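# Move yellow sponges from the bench into the wall bin

## Task

Every yellow sponge on the bench must end up completely inside the bin mounted on the wall near the door, and the cartons must stay on the bench. The result must hold without the robot supporting anything. The robot must not fall over or be left leaning, or the task fails.

## Robot and tools

ROBOT. A Hello Robot Stretch 3 with a single arm. It has a two-wheeled base (0.33 m long, 0.34 m wide), a lift that slides up a mast, and a telescoping arm pointing to the robot's right. The gripper can only move forward or backward by driving the base, because the base cannot slide sideways. The base turns about a point midway between the drive wheels, 0.05 m behind its front edge. With the arm retracted and the wrist folded, a turn sweeps a circle of radius 0.28 m. An unfolded, level wrist reaches past that circle. A head carries head_camera and nav_camera, aimed by head_pan_rad and head_tilt_rad. wrist_camera rides on the gripper.

FRAMES. Base frame: origin on the floor between the drive wheels, x forward, y left, z up. hand_pose is reported in it, at the point where the closed fingertips meet. With all wrist joints at zero, that hand frame has x up, y pointing back along the arm to the mast, and z toward the robot's rear. The odometry frame is the base frame as it stood when the scene began. base_odometry counts wheel turns, so wheel slip shows up as travel. Heading runs from -3.142 to 3.142, positive to the left.

execute_actions. Argument "actions" is a list holding exactly one action, or none. An empty list only returns the state and images. An action may contain "base", "joints", "contact_limits" or a combination, and its motions begin together. "base" holds one command, an offset from where the base last reported itself: {"translate_m": d}, metres, -1 to 1, positive forward; or {"rotate_rad": d}, radians, -3.2 to 3.2, positive counter-clockwise seen from above. "joints" is a single object of absolute joint targets by name: lift_m 0 to 1.1 (arm height); arm_m 0 to 0.52 (extension); wrist_yaw_rad -1.345 to 4.42 (0 along the arm, positive swings toward the front, 3.0 folds over the base); wrist_pitch_rad -1.57 to 0.451 (0 level, negative tips fingers down); wrist_roll_rad -2.911 to 2.911 (0 has fingers side by side); gripper_m -0.089 to 0.179 (larger is wider; the real fingertip gap is 0.007 smaller near closed, 0.025 smaller fully open, and 0 below 0.007); head_pan_rad -3.953 to 1.73 (0 forward, positive left, -1.57 along the arm); head_tilt_rad -1.53 to 0.419 (negative down). "contact_limits" may set {"arm_m": effort%} from 1 to 100; the arm motion halts with contact_stop when effort reaches it (negative sign while retracting). Lower is softer, but too low stops immediately; values above the maximum are cut. "cameras" picks images: a list of head_camera, nav_camera, wrist_camera or all; omitted, null or all gives every camera; [] gives none. Unknown keys, camera names or out-of-range values make the whole call rejected with no motion. A joint or base left out of an action may still be pushing toward an older target.

wait: {"seconds": 0 to 10}; commands nothing and returns state and images. zoom_image: {"camera", "region": [x0, y0, x1, y1]} in pixels of that camera's latest full image, top-left origin, at most 504 by 504. finished_scene: {"scene": its number}; ends the scene for good and reports success, so call it only once the sponges are resting in the bin on their own. If a result reports a stop, any later calls in the same reply do not run. Between replies the robot keeps holding the last command.

RESULTS. base_status and joint_status tell how each motion ended: done (for the base, the wheels turned as told, even with slip), off_target (at rest short of the target, possibly still pushing), contact_stop, time_out, torque_fault. After the last three the old target is dropped. The arm and lift stop on firm contact and go slack until commanded again; a slack lift may sink under load or be pushed up by closing fingers on a surface. Base, wrist and head never stop on contact. A wrist servo pushed hard for several seconds turns off for 10 s and goes limp (torque_fault). on_its_own lists what this call did not command; its "held at" is a target, not a position. motor_effort is percent of maximum, positive toward larger joint values, peak in brackets; readings carry fixed bias and noise. Positive wheel effort pushes forward. lidar_m: 12 distances from the base origin, sectors of 30 degrees, first straight ahead then counter-clockwise (4th left, 7th behind, 10th right), "-" for nothing seen, in a plane 0.17 m above the floor, blind to clear objects and the robot; some sectors are hidden by the mast or a low lift. wrist_depth_mm and head_depth_mm are 7x7 grids of median depth in mm (head grid is sideways). base_tilt in degrees, forward and right positive, with a few degrees of fixed error. The camera_calibration lines give intrinsics and base-to-camera transforms (OpenCV style), slightly inaccurate.

GRIPPER. To hold, command gripper_m below the object's width; to let go, open at least 0.02 above where the fingers met it. Neither the reading nor done proves a grasp: check the images. Over-squeezing triggers a force cutback and slipping; resend a different value to grip again.

CAUTIONS. Fold or unfold the wrist only with lift_m between 0.32 and 0.95, wrist_pitch_rad -0.4 and roll near 0; once folded, lift may go to 0.25. With yaw below -0.4 keep pitch at -0.5 or lower. The base moves fast only when stowed (lift below 0.30, arm below 0.03, yaw above 2.54). Pushing against a fixed object with the gripper higher than about 0.45 m, pushing again after a contact_stop, driving while gripping something immovable, or snagging furniture (especially reversing) can tip the robot. If it leans, undo in small steps, free the gripper and lower lift_m to about 0.2. Avoid drops, slams, hard hits and strong pushes, and do not knock the cartons off the bench. Loose items may occasionally get nudged by something else.

Each tool is called after "Call:" by a JSON object that holds its "op" and its "data".

## Session

Call:
{"op": "execute_actions", "data": {"actions": []}}

Scene clock: 0.00 s.
base_odometry: x=+0.000 y=+0.000 heading=+0.000 (m, m, rad; odometry frame)
turned_by_wheels: +0.000 (rad since the last result)
turned_by_imu: +0.000 (rad since the last result)
base_tilt: forward=-1.8 right=+0.9 (deg)
lidar_m: 1.53 2.37 0.82 0.70 0.70 2.09 1.85 1.80 1.52 0.72 0.72 0.85
head_depth_mm: 1729 2379 2532 2550 2566 1389 1366 / 1752 2569 2745 2698 2709 1758 1764 / 1738 2558 2707 2675 2662 2606 2410 / 1735 2546 2611 2609 2601 2574 2414 / 1745 2514 2594 2542 2534 2506 2426 / 1527 2473 2504 2499 2480 2454 2396 / 1588 2466 2443 2418 2436 2359 2347
base_status: not commanded
joint_positions: lift_m=+0.346 arm_m=-0.002 wrist_yaw_rad=+2.947 wrist_pitch_rad=-0.567 wrist_roll_rad=-0.016 gripper_m=+0.037 head_pan_rad=+0.005 head_tilt_rad=-0.011
joint_status: not commanded
motor_effort: left_wheel=+0 right_wheel=+0 lift_m=+29 arm_m=-1 wrist_yaw_rad=-1 wrist_pitch_rad=+4 wrist_roll_rad=+0 gripper_m=+0 head_pan_rad=+0 head_tilt_rad=+2 (%)
hand_pose: x=+0.0182 y=+0.0561 z=+0.3266 quat_wxyz=(+0.262, +0.689, +0.133, +0.662) (m; base frame)
wrist_depth_mm: 606 - 744 781 908 - - / 682 - 823 875 936 930 939 / 742 717 761 758 764 764 758 / 651 637 646 644 646 643 645 / 560 556 - 577 584 572 560 / 508 - - - 503 502 499 / - - - - 450 445 456
pictures: head_camera (sideways: a quarter turn clockwise sets it upright), nav_camera (sideways: a quarter turn counterclockwise sets it upright), wrist_camera
Images, in order (width x height): head_camera 896x504, nav_camera 672x504, wrist_camera 644x364.

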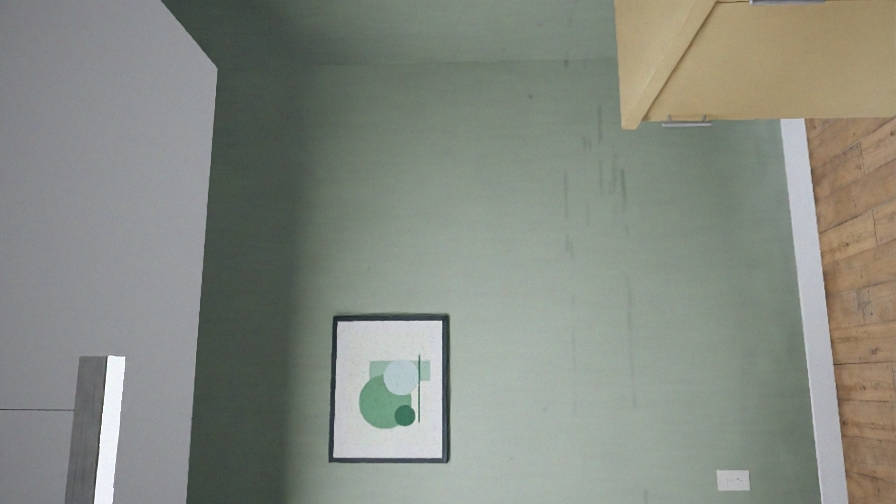

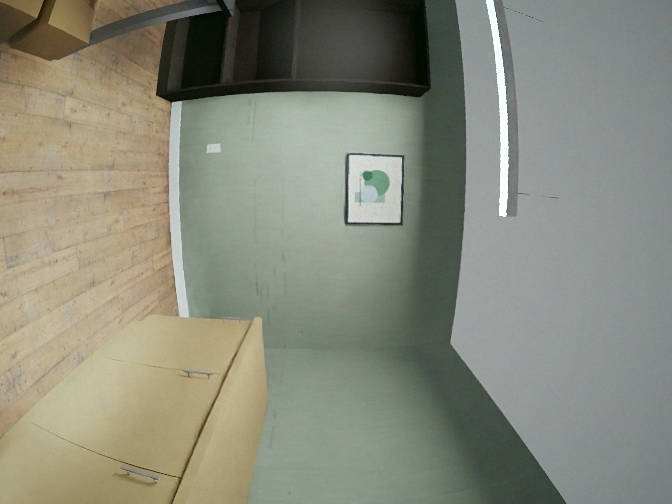

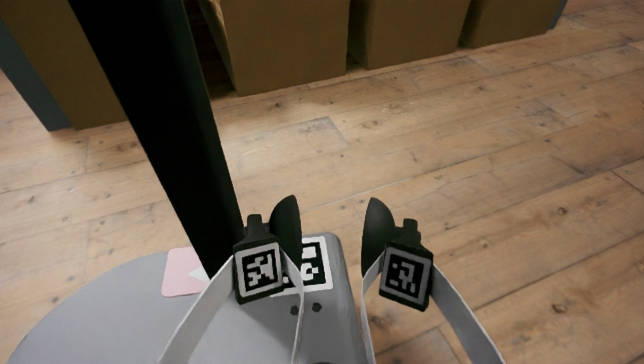

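Call:
{"op": "execute_actions", "data": {"actions": [{"joints":{"head_pan_rad":1.57,"head_tilt_rad":-0.6}}], "cameras": ["head_camera","nav_camera"]}}

Call:
{"op": "execute_actions", "data": {"actions": [{"joints":{"head_pan_rad":-3.1,"head_tilt_rad":-0.4}}], "cameras": ["head_camera","nav_camera"]}}

Scene clock: 2.33 s.
base_odometry: x=+0.000 y=+0.000 heading=+0.000 (m, m, rad; odometry frame)
turned_by_wheels: +0.000 (rad since the last result)
turned_by_imu: +0.000 (rad since the last result)
base_tilt: forward=-1.8 right=+1.0 (deg)
lidar_m: 1.52 2.37 0.82 0.70 0.70 2.09 1.86 1.81 1.52 0.72 0.72 0.85
head_depth_mm: 2300 1154 1093 1740 1544 1238 1252 / 2249 1155 1107 873 1503 1256 1234 / 2161 2280 1102 850 1570 1208 1202 / 2137 2246 1072 837 1515 1212 1185 / 2093 2159 1063 825 1638 1332 1198 / 2044 2145 1040 801 1541 1219 1099 / 2007 2104 1010 791 1589 1261 -
base_status: not commanded
joint_positions: lift_m=+0.346 arm_m=-0.002 wrist_yaw_rad=+2.947 wrist_pitch_rad=-0.567 wrist_roll_rad=-0.016 gripper_m=+0.037 head_pan_rad=+1.563 head_tilt_rad=-0.592
joint_status: all done
motor_effort: left_wheel=+0(0) right_wheel=+0(0) lift_m=+29(29) arm_m=-1(1) wrist_yaw_rad=+0(0) wrist_pitch_rad=+4(4) wrist_roll_rad=+0(1) gripper_m=+0(1) head_pan_rad=+4(41) head_tilt_rad=-2(26) (%)
hand_pose: x=+0.0182 y=+0.0561 z=+0.3266 quat_wxyz=(+0.262, +0.689, +0.133, +0.662) (m; base frame)
wrist_depth_mm: 608 - 743 809 901 - - / 681 - 838 866 914 898 926 / 725 745 757 764 753 778 743 / 648 650 652 652 636 644 650 / 557 560 - 581 591 569 561 / 503 - - - 499 502 500 / - - - - 446 445 446
pictures: head_camera (sideways: a quarter turn clockwise sets it upright), nav_camera (sideways: a quarter turn counterclockwise sets it upright)
camera_calibration (this result's frames):
head_camera: T_world_to_cam=[[-0.0159323, -0.521996, -0.852799, 1.12956], [-0.998959, -0.0281503, 0.0358936, -0.0413613], [-0.0427428, 0.852483, -0.521004, 0.634264], [0, 0, 0, 1]] pos_world=[0.00378851, 0.0477638, 1.29523]
nav_camera: T_world_to_cam=[[0.0286613, 0.515734, 0.856269, -1.06635], [0.999294, 0.00604728, -0.037091, 0.0907706], [-0.0243072, 0.856727, -0.515197, 0.633424], [0, 0, 0, 1]] pos_world=[-0.0447467, 0.00673247, 1.24279]
Images, in order (width x height): head_camera 896x504, nav_camera 672x504.

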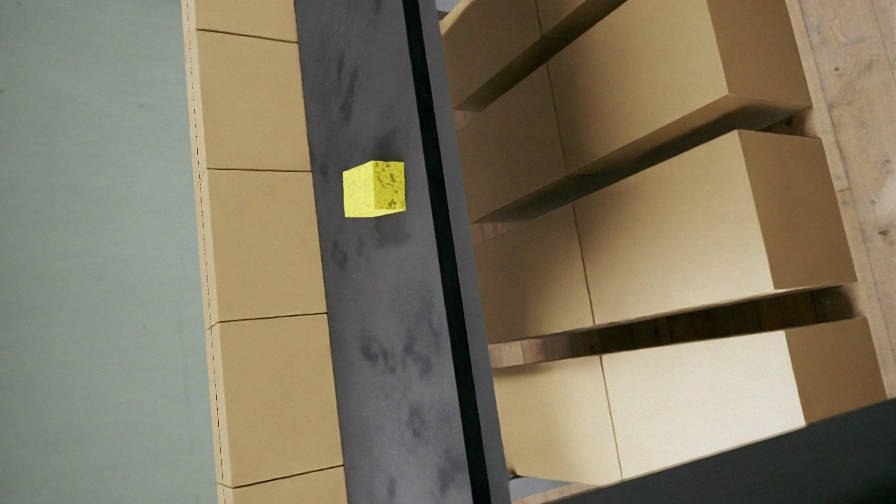

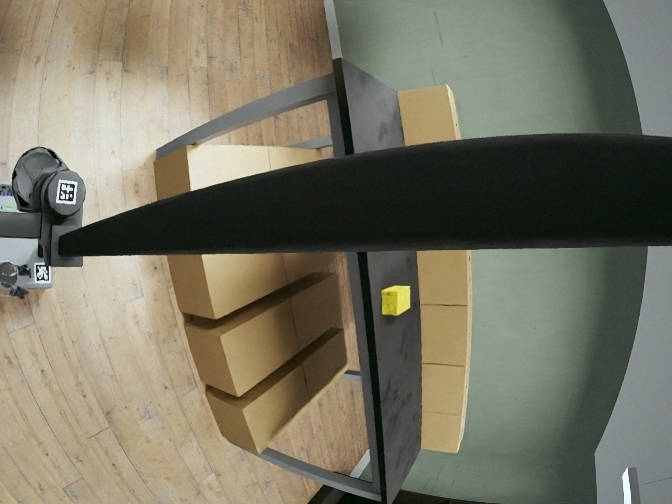

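Scene clock: 5.10 s.
base_odometry: x=+0.000 y=+0.000 heading=+0.000 (m, m, rad; odometry frame)
turned_by_wheels: +0.000 (rad since the last result)
turned_by_imu: +0.000 (rad since the last result)
base_tilt: forward=-1.8 right=+1.0 (deg)
lidar_m: 1.52 2.37 0.82 0.70 0.70 2.10 1.86 1.81 1.53 0.72 0.72 0.85
head_depth_mm: 2058 2168 2336 2252 2255 1813 1425 / 2005 2139 2278 2355 2216 1819 1437 / 1967 2100 2257 2278 2150 1813 1447 / 1931 2044 2207 2315 2153 1827 1448 / 1921 2030 2191 2256 2175 1839 1455 / 1883 2002 2121 2254 2371 1830 1460 / 1844 1955 2094 2217 2359 1872 1463
base_status: not commanded
joint_positions: lift_m=+0.346 arm_m=-0.002 wrist_yaw_rad=+2.947 wrist_pitch_rad=-0.567 wrist_roll_rad=-0.016 gripper_m=+0.037 head_pan_rad=-3.093 head_tilt_rad=-0.409
joint_status: all done
motor_effort: left_wheel=+0(0) right_wheel=+0(0) lift_m=+29(29) arm_m=-1(1) wrist_yaw_rad=+0(0) wrist_pitch_rad=+4(4) wrist_roll_rad=+1(1) gripper_m=+0(0) head_pan_rad=-4(41) head_tilt_rad=+4(17) (%)
hand_pose: x=+0.0182 y=+0.0561 z=+0.3266 quat_wxyz=(+0.262, +0.689, +0.133, +0.662) (m; base frame)
wrist_depth_mm: 603 - 748 803 887 - - / 685 - 826 859 922 906 899 / 734 728 760 762 761 747 781 / 647 650 643 645 648 644 652 / 563 562 - 574 588 562 561 / 508 - - - 508 501 500 / - - - - 450 458 448
pictures: head_camera (sideways: a quarter turn clockwise sets it upright), nav_camera (sideways: a quarter turn counterclockwise sets it upright)
camera_calibration (this result's frames):
head_camera: T_world_to_cam=[[0.357854, 0.00573694, -0.93376, 1.2329], [0.0908168, -0.995454, 0.0286886, -0.0386366], [-0.929351, -0.0950674, -0.356748, 0.425934], [0, 0, 0, 1]] pos_world=[-0.0418466, -0.00504157, 1.30429]
nav_camera: T_world_to_cam=[[-0.351797, 0.00735331, 0.936048, -1.16811], [-0.0693575, 0.997016, -0.033899, 0.0931423], [-0.933503, -0.0768475, -0.350237, 0.424314], [0, 0, 0, 1]] pos_world=[-0.00837682, -0.0516674, 1.24517]
Images, in order (width x height): head_camera 896x504, nav_camera 672x504.

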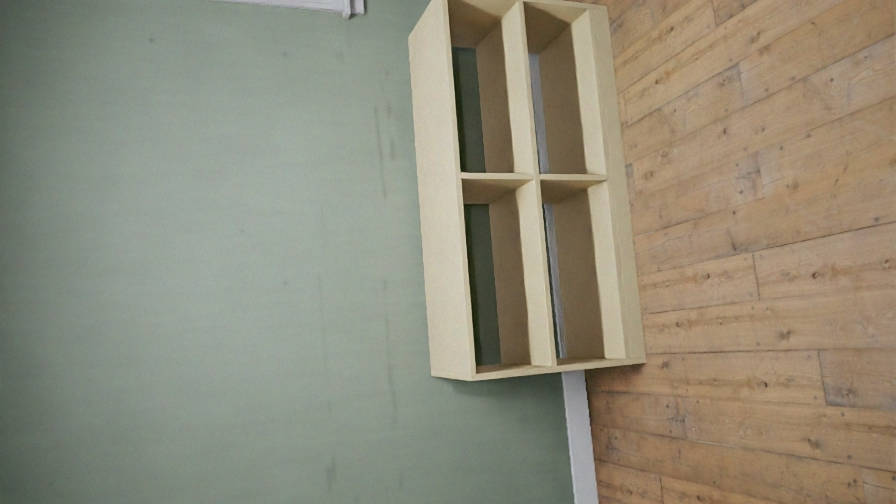

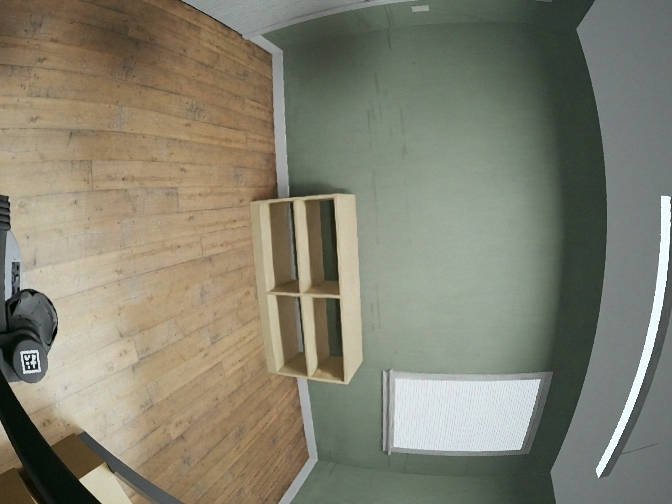

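Call:
{"op": "execute_actions", "data": {"actions": [{"joints":{"head_pan_rad":-2.2,"head_tilt_rad":-0.4}}], "cameras": ["head_camera","nav_camera"]}}

Scene clock: 7.30 s.
base_odometry: x=+0.000 y=+0.000 heading=+0.000 (m, m, rad; odometry frame)
turned_by_wheels: +0.000 (rad since the last result)
turned_by_imu: +0.000 (rad since the last result)
base_tilt: forward=-1.8 right=+1.0 (deg)
lidar_m: 1.53 2.37 0.82 0.70 0.70 2.09 1.86 1.81 1.53 0.72 0.72 0.85
head_depth_mm: 2027 2136 2226 2417 2422 1811 1439 / 2180 2300 2449 2634 2475 1813 1445 / 2000 2111 2265 2433 2396 1839 1446 / 1738 1832 1955 2084 2199 1826 1445 / 1551 1639 1731 1823 1948 1842 1451 / 1408 1469 1546 1634 1557 1772 1451 / 1305 1368 1431 1496 1475 1632 1462
base_status: not commanded
joint_positions: lift_m=+0.346 arm_m=-0.002 wrist_yaw_rad=+2.947 wrist_pitch_rad=-0.567 wrist_roll_rad=-0.016 gripper_m=+0.037 head_pan_rad=-2.207 head_tilt_rad=-0.409
joint_status: all done
motor_effort: left_wheel=+0(1) right_wheel=+0(0) lift_m=+29(30) arm_m=-1(1) wrist_yaw_rad=+0(0) wrist_pitch_rad=+4(4) wrist_roll_rad=+0(0) gripper_m=+0(0) head_pan_rad=+3(43) head_tilt_rad=+4(4) (%)
hand_pose: x=+0.0182 y=+0.0561 z=+0.3266 quat_wxyz=(+0.262, +0.689, +0.133, +0.662) (m; base frame)
wrist_depth_mm: 611 - 752 812 909 - - / 671 - 848 884 913 905 939 / 722 748 748 769 782 771 771 / 628 633 652 659 647 655 659 / 549 558 - 585 575 562 564 / 505 - - - 497 502 499 / - - - - 446 448 450
pictures: head_camera (sideways: a quarter turn clockwise sets it upright), nav_camera (sideways: a quarter turn counterclockwise sets it upright)
camera_calibration (this result's frames):
head_camera: T_world_to_cam=[[0.22199, 0.280633, -0.933791, 1.23377], [0.828206, -0.55969, 0.028685, -0.0431299], [-0.514583, -0.779739, -0.356667, 0.423298], [0, 0, 0, 1]] pos_world=[-0.0203411, -0.0403131, 1.3043]
nav_camera: T_world_to_cam=[[-0.228291, -0.267658, 0.936078, -1.1689], [-0.815834, 0.577292, -0.0338972, 0.0976935], [-0.531318, -0.771422, -0.350155, 0.421755], [0, 0, 0, 1]] pos_world=[0.0369383, -0.0439121, 1.24517]
Images, in order (width x height): head_camera 896x504, nav_camera 672x504.

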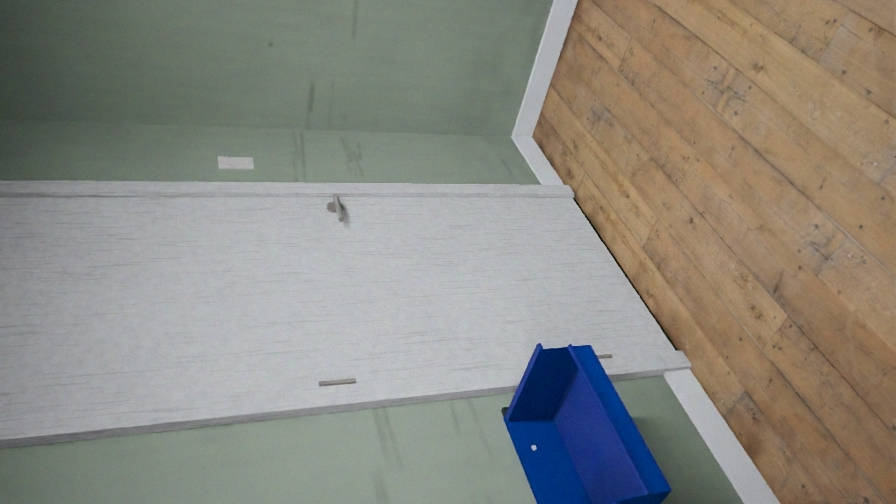

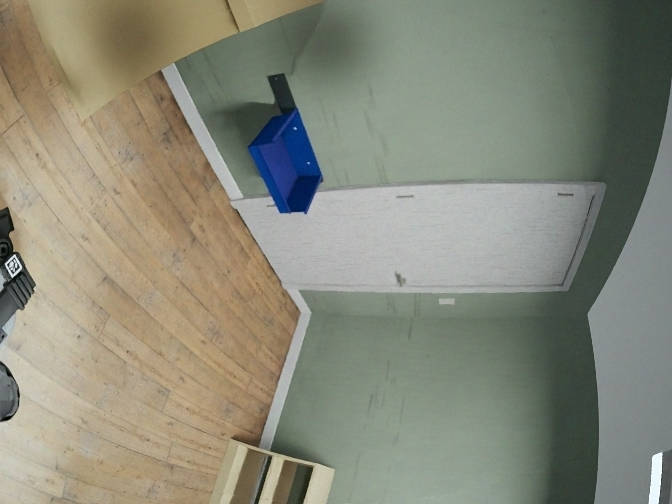

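Call:
{"op": "execute_actions", "data": {"actions": [{"base":{"rotate_rad":1.03},"joints":{"lift_m":0.28,"head_pan_rad":0.3,"head_tilt_rad":-0.5}}], "cameras": ["nav_camera"]}}

Call:
{"op": "execute_actions", "data": {"actions": [{"base":{"translate_m":0.31}}], "cameras": ["nav_camera"]}}

Call:
{"op": "execute_actions", "data": {"actions": [{"base":{"rotate_rad":2.36},"joints":{"head_pan_rad":-1.57,"head_tilt_rad":-0.6,"wrist_pitch_rad":-0.4}}], "cameras": ["nav_camera","head_camera"]}}

Scene clock: 14.47 s.
base_odometry: x=+0.000 y=+0.000 heading=+1.030 (m, m, rad; odometry frame)
turned_by_wheels: +1.030 (rad since the last result)
turned_by_imu: +1.043 (rad since the last result)
base_tilt: forward=-1.9 right=+0.9 (deg)
lidar_m: 0.82 0.70 0.70 2.09 2.20 1.80 1.54 0.72 0.72 0.84 1.48 2.37
head_depth_mm: 2745 2912 1383 1090 2131 1348 1343 / 2629 2744 1297 1027 1704 1323 1273 / 2438 2637 1245 965 1781 1327 1221 / 2325 2505 1204 914 1709 1371 1142 / 2216 2396 1133 833 1688 1335 1091 / 2133 2282 1093 930 1545 1338 1128 / 2051 2145 1036 939 781 1488 1118
base_status: done
joint_positions: lift_m=+0.280 arm_m=-0.002 wrist_yaw_rad=+2.947 wrist_pitch_rad=-0.568 wrist_roll_rad=-0.016 gripper_m=+0.037 head_pan_rad=+0.293 head_tilt_rad=-0.494
joint_status: all done
motor_effort: left_wheel=-2(10) right_wheel=+1(4) lift_m=+22(27) arm_m=-1(2) wrist_yaw_rad=+0(0) wrist_pitch_rad=+4(4) wrist_roll_rad=+0(0) gripper_m=+0(0) head_pan_rad=+3(40) head_tilt_rad=-2(10) (%)
hand_pose: x=+0.0181 y=+0.0559 z=+0.2609 quat_wxyz=(+0.263, +0.689, +0.133, +0.662) (m; base frame)
wrist_depth_mm: 984 - 971 - 766 663 630 / 786 - 791 781 786 718 607 / 645 636 651 648 668 649 634 / 542 545 577 551 553 563 549 / 486 - - - 493 486 480 / - - - - 422 430 429 / - - - - 387 383 384
pictures: nav_camera (sideways: a quarter turn counterclockwise sets it upright)
camera_calibration (this result's frames):
nav_camera: T_world_to_cam=[[0.418432, 0.100572, 0.902663, -1.12924], [0.305371, -0.95157, -0.0355348, 0.0929822], [0.855373, 0.290516, -0.428879, 0.515742], [0, 0, 0, 1]] pos_world=[0.00296346, 0.0522172, 1.24382]
Images, in order (width x height): nav_camera 672x504.

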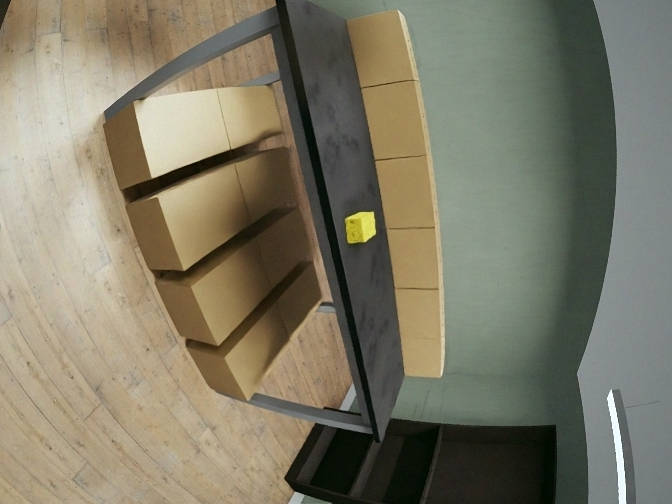

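Scene clock: 17.30 s.
base_odometry: x=+0.160 y=+0.266 heading=+1.030 (m, m, rad; odometry frame)
turned_by_wheels: +0.000 (rad since the last result)
turned_by_imu: +0.000 (rad since the last result)
base_tilt: forward=-1.8 right=+0.9 (deg)
lidar_m: 0.55 0.48 0.48 0.56 2.11 2.04 1.79 0.94 0.94 1.10 2.34 0.95
head_depth_mm: 2484 2658 1142 893 1917 1313 1076 / 2354 2539 1068 900 727 1311 1114 / 2223 2406 1015 909 694 1360 1067 / 2107 2286 953 912 657 1326 1070 / 2008 2150 924 921 643 1256 1158 / 1917 2041 876 873 647 1207 1073 / 1829 1979 887 842 594 553 1086
base_status: done
joint_positions: lift_m=+0.280 arm_m=-0.002 wrist_yaw_rad=+2.947 wrist_pitch_rad=-0.568 wrist_roll_rad=-0.016 gripper_m=+0.037 head_pan_rad=+0.293 head_tilt_rad=-0.495
joint_status: not commanded
motor_effort: left_wheel=-2(6) right_wheel=+1(5) lift_m=+22(22) arm_m=-1(1) wrist_yaw_rad=+0(0) wrist_pitch_rad=+4(4) wrist_roll_rad=+0(1) gripper_m=+0(0) head_pan_rad=+3(3) head_tilt_rad=-1(2) (%)
hand_pose: x=+0.0181 y=+0.0559 z=+0.2609 quat_wxyz=(+0.263, +0.689, +0.133, +0.662) (m; base frame)
wrist_depth_mm: 948 - 954 629 569 451 394 / 780 - 797 718 626 496 427 / 631 630 662 641 619 541 463 / 552 542 563 552 546 547 525 / 495 - - - 493 483 487 / - - - - 419 428 424 / - - - - 385 387 385
pictures: nav_camera (sideways: a quarter turn counterclockwise sets it upright)
camera_calibration (this result's frames):
nav_camera: T_world_to_cam=[[0.418859, 0.100764, 0.902443, -1.12896], [0.305488, -0.951532, -0.0355438, 0.0929932], [0.855122, 0.290574, -0.42934, 0.516344], [0, 0, 0, 1]] pos_world=[0.00292763, 0.0522082, 1.24381]
Images, in order (width x height): nav_camera 672x504.

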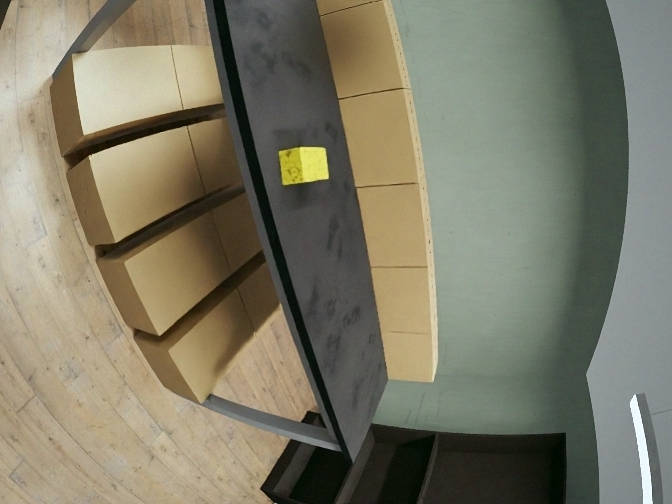

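Scene clock: 19.90 s.
base_odometry: x=+0.160 y=+0.266 heading=-2.893 (m, m, rad; odometry frame)
turned_by_wheels: +2.360 (rad since the last result)
turned_by_imu: +2.388 (rad since the last result)
base_tilt: forward=-1.8 right=+1.0 (deg)
lidar_m: 2.03 2.15 1.61 0.94 0.98 1.37 2.10 0.67 0.50 0.48 0.50 0.69
head_depth_mm: 1854 1986 851 733 615 1196 990 / 1862 1994 858 734 618 1285 1074 / 1873 1999 861 711 607 1201 997 / 1878 2040 861 750 627 1214 1005 / 1894 2061 870 754 632 1290 1105 / 1900 2049 877 757 633 1223 1014 / 1880 2050 879 764 640 1256 1015
base_status: done
joint_positions: lift_m=+0.280 arm_m=-0.002 wrist_yaw_rad=+2.947 wrist_pitch_rad=-0.424 wrist_roll_rad=-0.016 gripper_m=+0.037 head_pan_rad=-1.563 head_tilt_rad=-0.593
joint_status: all done
motor_effort: left_wheel=-2(10) right_wheel=+1(5) lift_m=+22(22) arm_m=-2(2) wrist_yaw_rad=+1(0) wrist_pitch_rad=+8(8) wrist_roll_rad=+0(0) gripper_m=-1(0) head_pan_rad=-4(42) head_tilt_rad=-2(10) (%)
hand_pose: x=+0.0221 y=+0.0761 z=+0.2916 quat_wxyz=(+0.215, +0.697, +0.083, +0.679) (m; base frame)
wrist_depth_mm: 850 - 948 955 - - - / 957 - - - - - - / 839 - 842 828 854 844 846 / 656 652 669 675 673 681 688 / 549 556 - 572 579 567 563 / 477 506 - - 485 480 483 / - - - - 422 426 425
pictures: head_camera (sideways: a quarter turn clockwise sets it upright), nav_camera (sideways: a quarter turn counterclockwise sets it upright)
camera_calibration (this result's frames):
head_camera: T_world_to_cam=[[0.00768463, 0.522791, -0.852426, 1.12893], [0.99839, 0.0438921, 0.0359194, -0.0535787], [0.0561931, -0.85133, -0.521612, 0.634451], [0, 0, 0, 1]] pos_world=[0.00916527, -0.0477165, 1.29519]
nav_camera: T_world_to_cam=[[-0.020511, -0.516733, 0.855901, -1.06557], [-0.999074, -0.0217963, -0.037101, 0.102974], [0.0378268, -0.855869, -0.515808, 0.63384], [0, 0, 0, 1]] pos_world=[0.0570464, -0.00588673, 1.24278]
Images, in order (width x height): head_camera 896x504, nav_camera 672x504.

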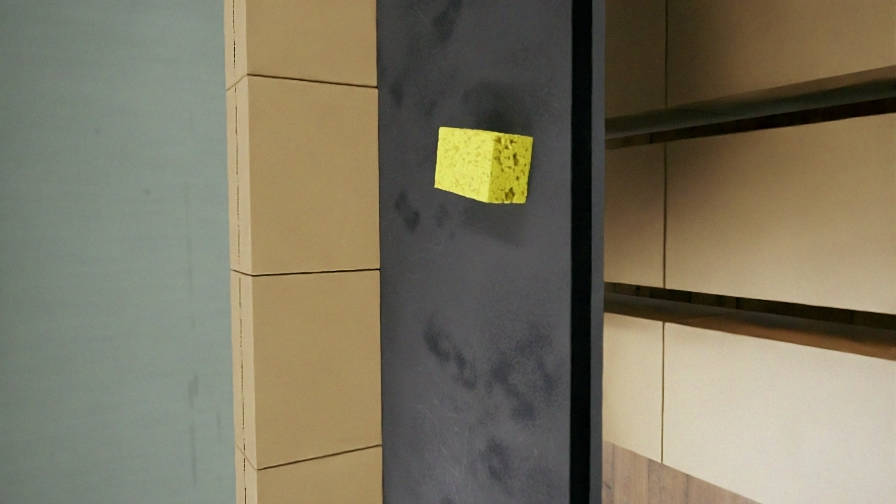

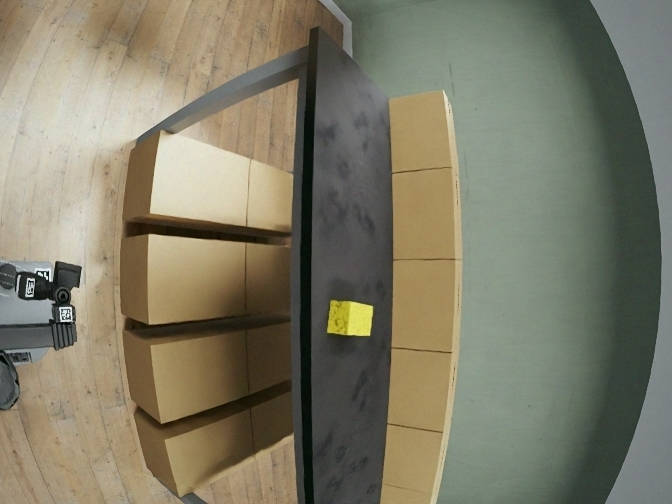

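Call:
{"op": "execute_actions", "data": {"actions": [{"joints":{"lift_m":0.36}}], "cameras": []}}

Call:
{"op": "execute_actions", "data": {"actions": [{"joints":{"lift_m":0.94,"wrist_yaw_rad":0.0,"gripper_m":0.15,"head_tilt_rad":-0.75}}], "cameras": ["head_camera","wrist_camera"]}}

Scene clock: 23.50 s.
base_odometry: x=+0.160 y=+0.266 heading=-2.893 (m, m, rad; odometry frame)
turned_by_wheels: +0.000 (rad since the last result)
turned_by_imu: +0.000 (rad since the last result)
base_tilt: forward=-1.8 right=+0.9 (deg)
lidar_m: 2.03 2.15 1.61 0.94 0.98 1.37 2.10 0.67 0.50 0.48 0.50 0.69
head_depth_mm: 1855 1983 854 728 615 1196 993 / 1848 1997 859 738 619 1287 1076 / 1871 1994 862 712 610 1205 1000 / 1861 2002 863 748 627 1216 1004 / 1891 2049 869 753 632 1293 1100 / 1891 2054 875 757 635 1226 1020 / 1909 2061 879 764 640 1263 1009
base_status: not commanded
joint_positions: lift_m=+0.360 arm_m=-0.002 wrist_yaw_rad=+2.947 wrist_pitch_rad=-0.423 wrist_roll_rad=-0.016 gripper_m=+0.037 head_pan_rad=-1.563 head_tilt_rad=-0.593
joint_status: all done
motor_effort: left_wheel=-2(2) right_wheel=+1(1) lift_m=+36(37) arm_m=-2(1) wrist_yaw_rad=+1(1) wrist_pitch_rad=+8(8) wrist_roll_rad=+0(0) gripper_m=+0(0) head_pan_rad=-4(4) head_tilt_rad=-2(2) (%)
hand_pose: x=+0.0221 y=+0.0762 z=+0.3713 quat_wxyz=(+0.215, +0.697, +0.082, +0.679) (m; base frame)
wrist_depth_mm: 869 - 943 950 - - - / - - - - - - - / 994 - - 994 978 - - / 785 804 792 823 819 809 807 / 661 658 - 672 701 674 689 / 578 571 - 569 573 591 583 / 509 536 - - 509 515 513
pictures: none
No camera images: the call's "cameras" was empty. Leave "cameras" out to get every camera's image.

Scene clock: 29.60 s.
base_odometry: x=+0.160 y=+0.266 heading=-2.893 (m, m, rad; odometry frame)
turned_by_wheels: +0.000 (rad since the last result)
turned_by_imu: +0.000 (rad since the last result)
base_tilt: forward=-1.8 right=+0.9 (deg)
lidar_m: 2.03 2.14 1.61 0.94 0.98 1.36 2.10 0.67 0.50 0.48 0.50 0.69
head_depth_mm: 1840 802 768 601 - - - / 1847 804 769 603 - - - / 1858 806 778 589 - - - / 1877 808 785 614 1299 1070 1104 / 1865 816 791 619 1316 1149 1122 / 1880 815 799 620 1310 1093 1123 / 1917 820 808 628 1604 1094 1127
base_status: not commanded
joint_positions: lift_m=+0.940 arm_m=-0.002 wrist_yaw_rad=+0.003 wrist_pitch_rad=-0.423 wrist_roll_rad=-0.016 gripper_m=+0.150 head_pan_rad=-1.563 head_tilt_rad=-0.740
joint_status: all done
motor_effort: left_wheel=-2(2) right_wheel=+1(1) lift_m=+36(35) arm_m=-1(2) wrist_yaw_rad=-3(5) wrist_pitch_rad=+8(8) wrist_roll_rad=+0(1) gripper_m=+0(80) head_pan_rad=-4(4) head_tilt_rad=-3(14) (%)
hand_pose: x=-0.0209 y=-0.3671 z=+0.9514 quat_wxyz=(+0.697, +0.151, -0.685, -0.147) (m; base frame)
wrist_depth_mm: 589 592 586 579 572 565 554 / 411 419 415 393 375 425 427 / 312 315 313 315 314 319 323 / 366 357 347 292 284 279 279 / - - - - - - - / - - 962 957 957 954 980 / 650 831 848 831 859 851 834
pictures: head_camera (sideways: a quarter turn clockwise sets it upright), wrist_camera
camera_calibration (this result's frames):
head_camera: T_world_to_cam=[[0.00678589, 0.642295, -0.766428, 1.01682], [0.998436, 0.0381828, 0.0408387, -0.059976], [0.0554948, -0.765506, -0.641031, 0.789814], [0, 0, 0, 1]] pos_world=[0.00915153, -0.0462019, 1.28807]
wrist_camera: T_world_to_cam=[[-0.998732, -0.0452777, 0.0219923, -0.0510101], [-0.0451047, 0.611048, -0.790307, 1.00171], [0.022345, -0.790297, -0.612316, 0.46036], [0, 0, 0, 1]] pos_world=[-0.0160502, -0.250583, 1.07467]
Images, in order (width x height): head_camera 896x504, wrist_camera 644x364.

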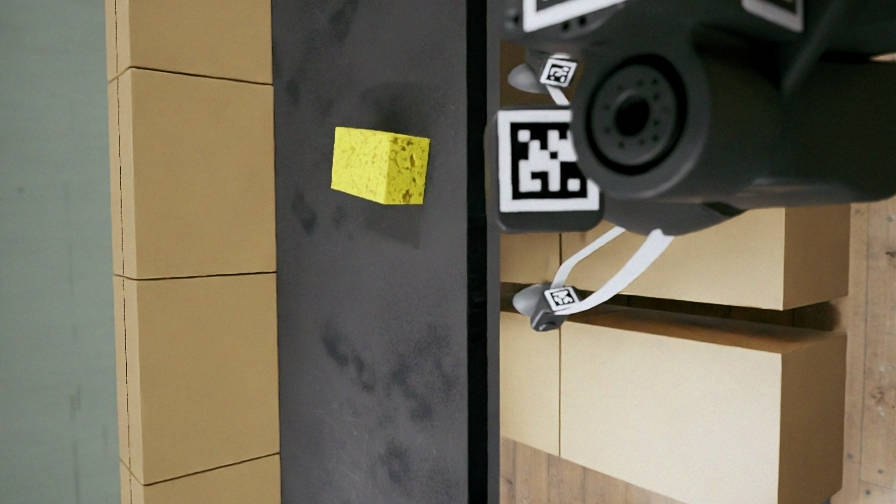

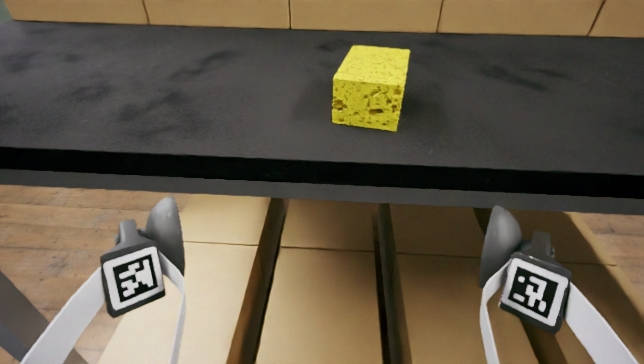

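Call:
{"op": "execute_actions", "data": {"actions": [{"base":{"translate_m":-0.03},"joints":{"lift_m":0.95,"arm_m":0.14}}], "cameras": ["wrist_camera"]}}

Scene clock: 32.83 s.
base_odometry: x=+0.189 y=+0.273 heading=-2.894 (m, m, rad; odometry frame)
turned_by_wheels: +0.000 (rad since the last result)
turned_by_imu: +0.000 (rad since the last result)
base_tilt: forward=-1.8 right=+1.0 (deg)
lidar_m: 2.06 2.15 0.97 0.94 0.98 1.36 2.07 0.72 0.51 0.48 0.50 0.69
head_depth_mm: 1850 805 - - 1247 1072 1079 / 1856 803 - - 1271 1129 1126 / 1865 807 858 - 1258 1085 1099 / 1878 808 784 613 1305 1090 1104 / 1881 815 792 619 1380 1155 1137 / 1908 815 799 621 1318 1102 1119 / 1906 822 808 626 1369 1103 1127
base_status: done
joint_positions: lift_m=+0.950 arm_m=+0.140 wrist_yaw_rad=+0.002 wrist_pitch_rad=-0.423 wrist_roll_rad=-0.016 gripper_m=+0.150 head_pan_rad=-1.563 head_tilt_rad=-0.741
joint_status: all done
motor_effort: left_wheel=-2(8) right_wheel=+1(2) lift_m=+36(37) arm_m=+4(5) wrist_yaw_rad=-2(4) wrist_pitch_rad=+8(8) wrist_roll_rad=+0(1) gripper_m=+0(0) head_pan_rad=-4(4) head_tilt_rad=-3(3) (%)
hand_pose: x=-0.0212 y=-0.5084 z=+0.9614 quat_wxyz=(+0.697, +0.150, -0.685, -0.147) (m; base frame)
wrist_depth_mm: 477 475 467 462 450 440 440 / 437 437 432 444 447 451 450 / 330 333 334 257 325 341 343 / 268 268 269 197 263 272 272 / 223 231 223 209 226 235 229 / 192 - 191 194 195 189 197 / - 184 179 178 175 172 172
pictures: wrist_camera
camera_calibration (this result's frames):
wrist_camera: T_world_to_cam=[[-0.998778, -0.0442534, 0.0219927, -0.057336], [-0.0444781, 0.611083, -0.790316, 1.09596], [0.0215348, -0.790328, -0.612305, 0.354801], [0, 0, 0, 1]] pos_world=[-0.0161602, -0.391853, 1.08467]
Images, in order (width x height): wrist_camera 644x364.

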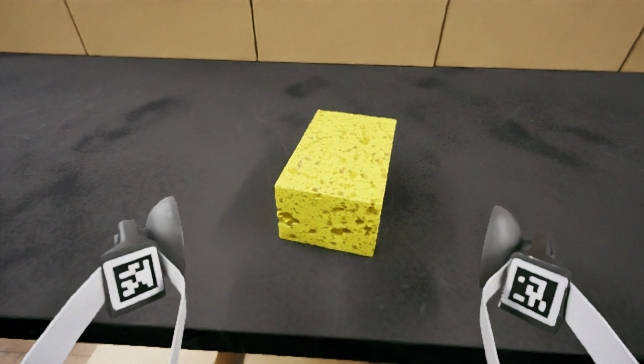

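Call:
{"op": "execute_actions", "data": {"actions": [{"joints":{"lift_m":0.935,"arm_m":0.23}}], "cameras": ["wrist_camera"]}}

Call:
{"op": "execute_actions", "data": {"actions": [{"joints":{"gripper_m":0.04}}], "cameras": ["wrist_camera"]}}

Scene clock: 35.60 s.
base_odometry: x=+0.189 y=+0.273 heading=-2.894 (m, m, rad; odometry frame)
turned_by_wheels: +0.000 (rad since the last result)
turned_by_imu: +0.000 (rad since the last result)
base_tilt: forward=-1.8 right=+1.0 (deg)
lidar_m: 2.06 2.15 0.97 0.94 0.98 1.37 2.07 0.72 0.51 0.48 0.50 0.69
head_depth_mm: 1834 798 - 581 1290 1070 1084 / 1856 787 - 578 1331 1135 1123 / 1858 804 - 583 1332 1085 1096 / 1847 808 806 613 1307 1085 1109 / 1862 813 793 619 1389 1155 1140 / 1868 817 797 621 1313 1096 1122 / 1908 817 805 626 1356 1106 1122
base_status: not commanded
joint_positions: lift_m=+0.935 arm_m=+0.230 wrist_yaw_rad=+0.002 wrist_pitch_rad=-0.423 wrist_roll_rad=-0.016 gripper_m=+0.150 head_pan_rad=-1.563 head_tilt_rad=-0.741
joint_status: all done
motor_effort: left_wheel=-3(2) right_wheel=+1(1) lift_m=+22(31) arm_m=+4(5) wrist_yaw_rad=-2(2) wrist_pitch_rad=+8(8) wrist_roll_rad=+0(0) gripper_m=+0(1) head_pan_rad=-4(4) head_tilt_rad=-3(3) (%)
hand_pose: x=-0.0212 y=-0.5984 z=+0.9469 quat_wxyz=(+0.697, +0.150, -0.685, -0.147) (m; base frame)
wrist_depth_mm: 387 382 377 373 362 360 356 / 397 399 400 387 386 384 382 / 301 304 303 308 310 310 313 / 245 244 246 180 239 246 248 / 203 210 205 145 155 214 209 / 181 - 171 124 132 174 179 / - 154 147 112 115 156 156
pictures: wrist_camera
camera_calibration (this result's frames):
wrist_camera: T_world_to_cam=[[-0.998779, -0.0442253, 0.0219931, -0.0609914], [-0.0444609, 0.611075, -0.790323, 1.13956], [0.0215128, -0.790337, -0.612295, 0.274823], [0, 0, 0, 1]] pos_world=[-0.0161632, -0.481852, 1.07024]
Images, in order (width x height): wrist_camera 644x364.

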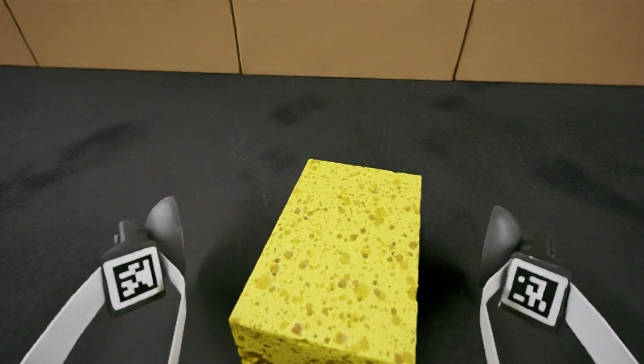

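Scene clock: 37.20 s.
base_odometry: x=+0.189 y=+0.273 heading=-2.894 (m, m, rad; odometry frame)
turned_by_wheels: +0.000 (rad since the last result)
turned_by_imu: +0.000 (rad since the last result)
base_tilt: forward=-1.8 right=+1.0 (deg)
lidar_m: 2.06 2.16 0.97 0.94 0.98 1.37 2.07 0.72 0.51 0.48 0.50 0.69
head_depth_mm: 1842 791 - 581 1280 1073 1078 / 1839 790 - 578 1327 1140 1119 / 1858 808 - 582 1332 1081 1093 / 1872 808 788 612 1304 1095 1108 / 1865 812 790 617 1386 1152 1141 / 1890 818 800 622 1317 1101 1117 / 1919 819 808 626 1366 1104 1126
base_status: not commanded
joint_positions: lift_m=+0.935 arm_m=+0.230 wrist_yaw_rad=+0.000 wrist_pitch_rad=-0.406 wrist_roll_rad=-0.015 gripper_m=+0.041 head_pan_rad=-1.563 head_tilt_rad=-0.741
joint_status: all done
motor_effort: left_wheel=-3(3) right_wheel=+2(2) lift_m=+22(22) arm_m=+3(3) wrist_yaw_rad=+0(2) wrist_pitch_rad=+2(8) wrist_roll_rad=+0(0) gripper_m=-12(89) head_pan_rad=-4(4) head_tilt_rad=-3(3) (%)
hand_pose: x=-0.0215 y=-0.6005 z=+0.9507 quat_wxyz=(+0.698, +0.144, -0.687, -0.142) (m; base frame)
wrist_depth_mm: 384 375 375 366 364 358 351 / 411 400 400 397 384 387 385 / 315 316 319 320 324 326 327 / 251 252 254 179 255 258 258 / 210 211 211 148 148 213 214 / 180 181 128 127 128 183 183 / 158 158 123 111 153 159 160
pictures: wrist_camera
camera_calibration (this result's frames):
wrist_camera: T_world_to_cam=[[-0.998871, -0.0420076, 0.0221786, -0.0603765], [-0.042916, 0.59786, -0.800451, 1.14554], [0.0203653, -0.800499, -0.598988, 0.256682], [0, 0, 0, 1]] pos_world=[-0.0163739, -0.481932, 1.07203]
Images, in order (width x height): wrist_camera 644x364.

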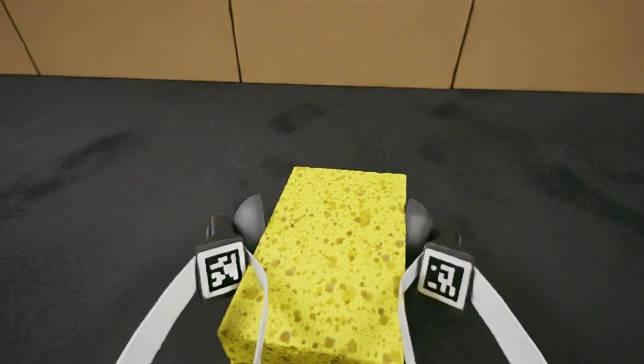

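Call:
{"op": "execute_actions", "data": {"actions": [{"joints":{"lift_m":0.97,"gripper_m":0.03}}], "cameras": []}}

Call:
{"op": "execute_actions", "data": {"actions": [{"base":{"rotate_rad":0.72},"joints":{"arm_m":0.0,"head_pan_rad":0.3,"head_tilt_rad":-0.6}}]}}

Scene clock: 41.53 s.
base_odometry: x=+0.189 y=+0.273 heading=-2.894 (m, m, rad; odometry frame)
turned_by_wheels: +0.000 (rad since the last result)
turned_by_imu: +0.000 (rad since the last result)
base_tilt: forward=-1.8 right=+0.9 (deg)
lidar_m: 2.05 2.15 0.97 0.94 0.98 1.36 2.07 0.72 0.51 0.48 0.50 0.69
head_depth_mm: 1834 773 762 601 1280 1074 1075 / 1854 - - 605 1327 1128 1125 / 1867 787 - 587 1333 1082 1094 / 1869 810 803 611 1306 1083 1104 / 1868 813 792 619 1400 1148 1145 / 1877 815 799 620 1319 1098 1119 / 1914 820 806 627 1369 1102 1125
base_status: not commanded
joint_positions: lift_m=+0.970 arm_m=+0.230 wrist_yaw_rad=+0.000 wrist_pitch_rad=-0.414 wrist_roll_rad=-0.015 gripper_m=+0.031 head_pan_rad=-1.563 head_tilt_rad=-0.741
joint_status: all done
motor_effort: left_wheel=-2(3) right_wheel=+1(2) lift_m=+36(37) arm_m=+3(3) wrist_yaw_rad=+0(1) wrist_pitch_rad=+5(5) wrist_roll_rad=+0(0) gripper_m=-16(63) head_pan_rad=-4(3) head_tilt_rad=-3(3) (%)
hand_pose: x=-0.0215 y=-0.5995 z=+0.9832 quat_wxyz=(+0.697, +0.147, -0.686, -0.145) (m; base frame)
wrist_depth_mm: 388 386 374 372 363 362 355 / 427 415 413 402 400 396 389 / 377 379 384 383 382 389 389 / 300 303 307 176 310 305 312 / 252 252 255 148 150 258 260 / 216 218 129 127 129 222 222 / 192 190 119 112 186 194 194
pictures: none
No camera images: the call's "cameras" was empty. Leave "cameras" out to get every camera's image.

Scene clock: 44.47 s.
base_odometry: x=+0.189 y=+0.273 heading=-2.174 (m, m, rad; odometry frame)
turned_by_wheels: +0.720 (rad since the last result)
turned_by_imu: +0.731 (rad since the last result)
base_tilt: forward=-1.8 right=+1.0 (deg)
lidar_m: 1.85 0.94 0.94 1.07 1.77 2.07 0.57 0.48 0.48 0.54 2.05 2.08
head_depth_mm: 1789 1989 2261 2406 1868 1493 1241 / 1676 1880 2092 2290 1887 1510 1255 / 1605 1759 1900 2200 1883 1517 1256 / 1510 1657 1811 2043 1888 1517 1260 / 1438 1565 1716 1906 1914 1531 1265 / 1357 1471 1596 1726 1188 1316 1263 / 1289 1391 1140 985 1089 1214 1271
base_status: done
joint_positions: lift_m=+0.970 arm_m=+0.000 wrist_yaw_rad=+0.000 wrist_pitch_rad=-0.415 wrist_roll_rad=-0.015 gripper_m=+0.031 head_pan_rad=+0.293 head_tilt_rad=-0.606
joint_status: all done
motor_effort: left_wheel=-2(7) right_wheel=+1(4) lift_m=+36(36) arm_m=-5(4) wrist_yaw_rad=-1(0) wrist_pitch_rad=+5(5) wrist_roll_rad=+0(0) gripper_m=-16(15) head_pan_rad=+4(41) head_tilt_rad=+3(13) (%)
hand_pose: x=-0.0215 y=-0.3701 z=+0.9831 quat_wxyz=(+0.697, +0.147, -0.686, -0.145) (m; base frame)
wrist_depth_mm: - - - - 707 602 510 / - - - 515 513 527 513 / - - - 480 386 392 393 / - - - 177 354 322 311 / - - - 148 150 368 269 / - - 128 127 129 - 934 / - - 119 112 874 881 860
pictures: head_camera (sideways: a quarter turn clockwise sets it upright), nav_camera (sideways: a quarter turn counterclockwise sets it upright), wrist_camera
camera_calibration (this result's frames):
head_camera: T_world_to_cam=[[-0.514276, -0.142814, -0.84565, 1.12328], [-0.32249, 0.945873, 0.0363802, -0.0461206], [0.794683, 0.291424, -0.532496, 0.644107], [0, 0, 0, 1]] pos_world=[0.050942, 0.0163366, 1.29457]
nav_camera: T_world_to_cam=[[0.512113, 0.128815, 0.849204, -1.06009], [0.301466, -0.952748, -0.0372782, 0.0952705], [0.804275, 0.275097, -0.526748, 0.643399], [0, 0, 0, 1]] pos_world=[-0.00330701, 0.0503263, 1.24269]
wrist_camera: T_world_to_cam=[[-0.998869, -0.0422621, 0.0217998, -0.051126], [-0.0429539, 0.605174, -0.794933, 1.03097], [0.0204029, -0.794971, -0.606305, 0.469738], [0, 0, 0, 1]] pos_world=[-0.0163681, -0.252648, 1.10547]
Images, in order (width x height): head_camera 896x504, nav_camera 672x504, wrist_camera 644x364.

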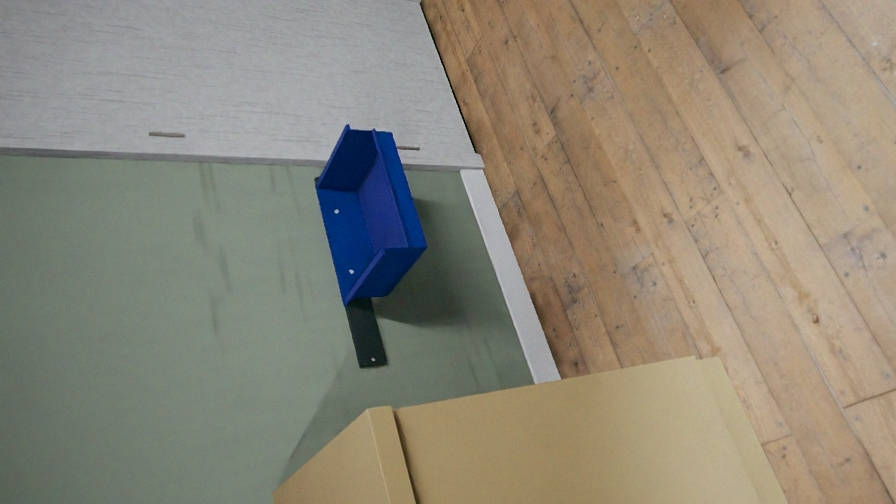

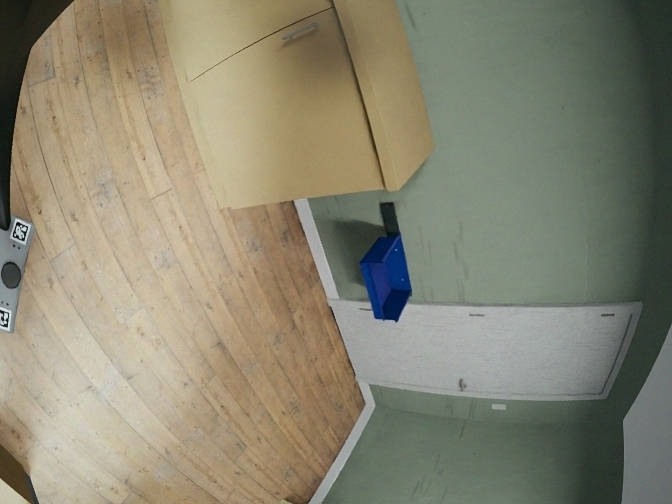

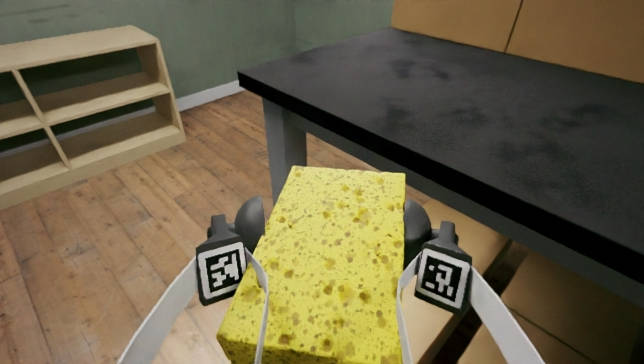

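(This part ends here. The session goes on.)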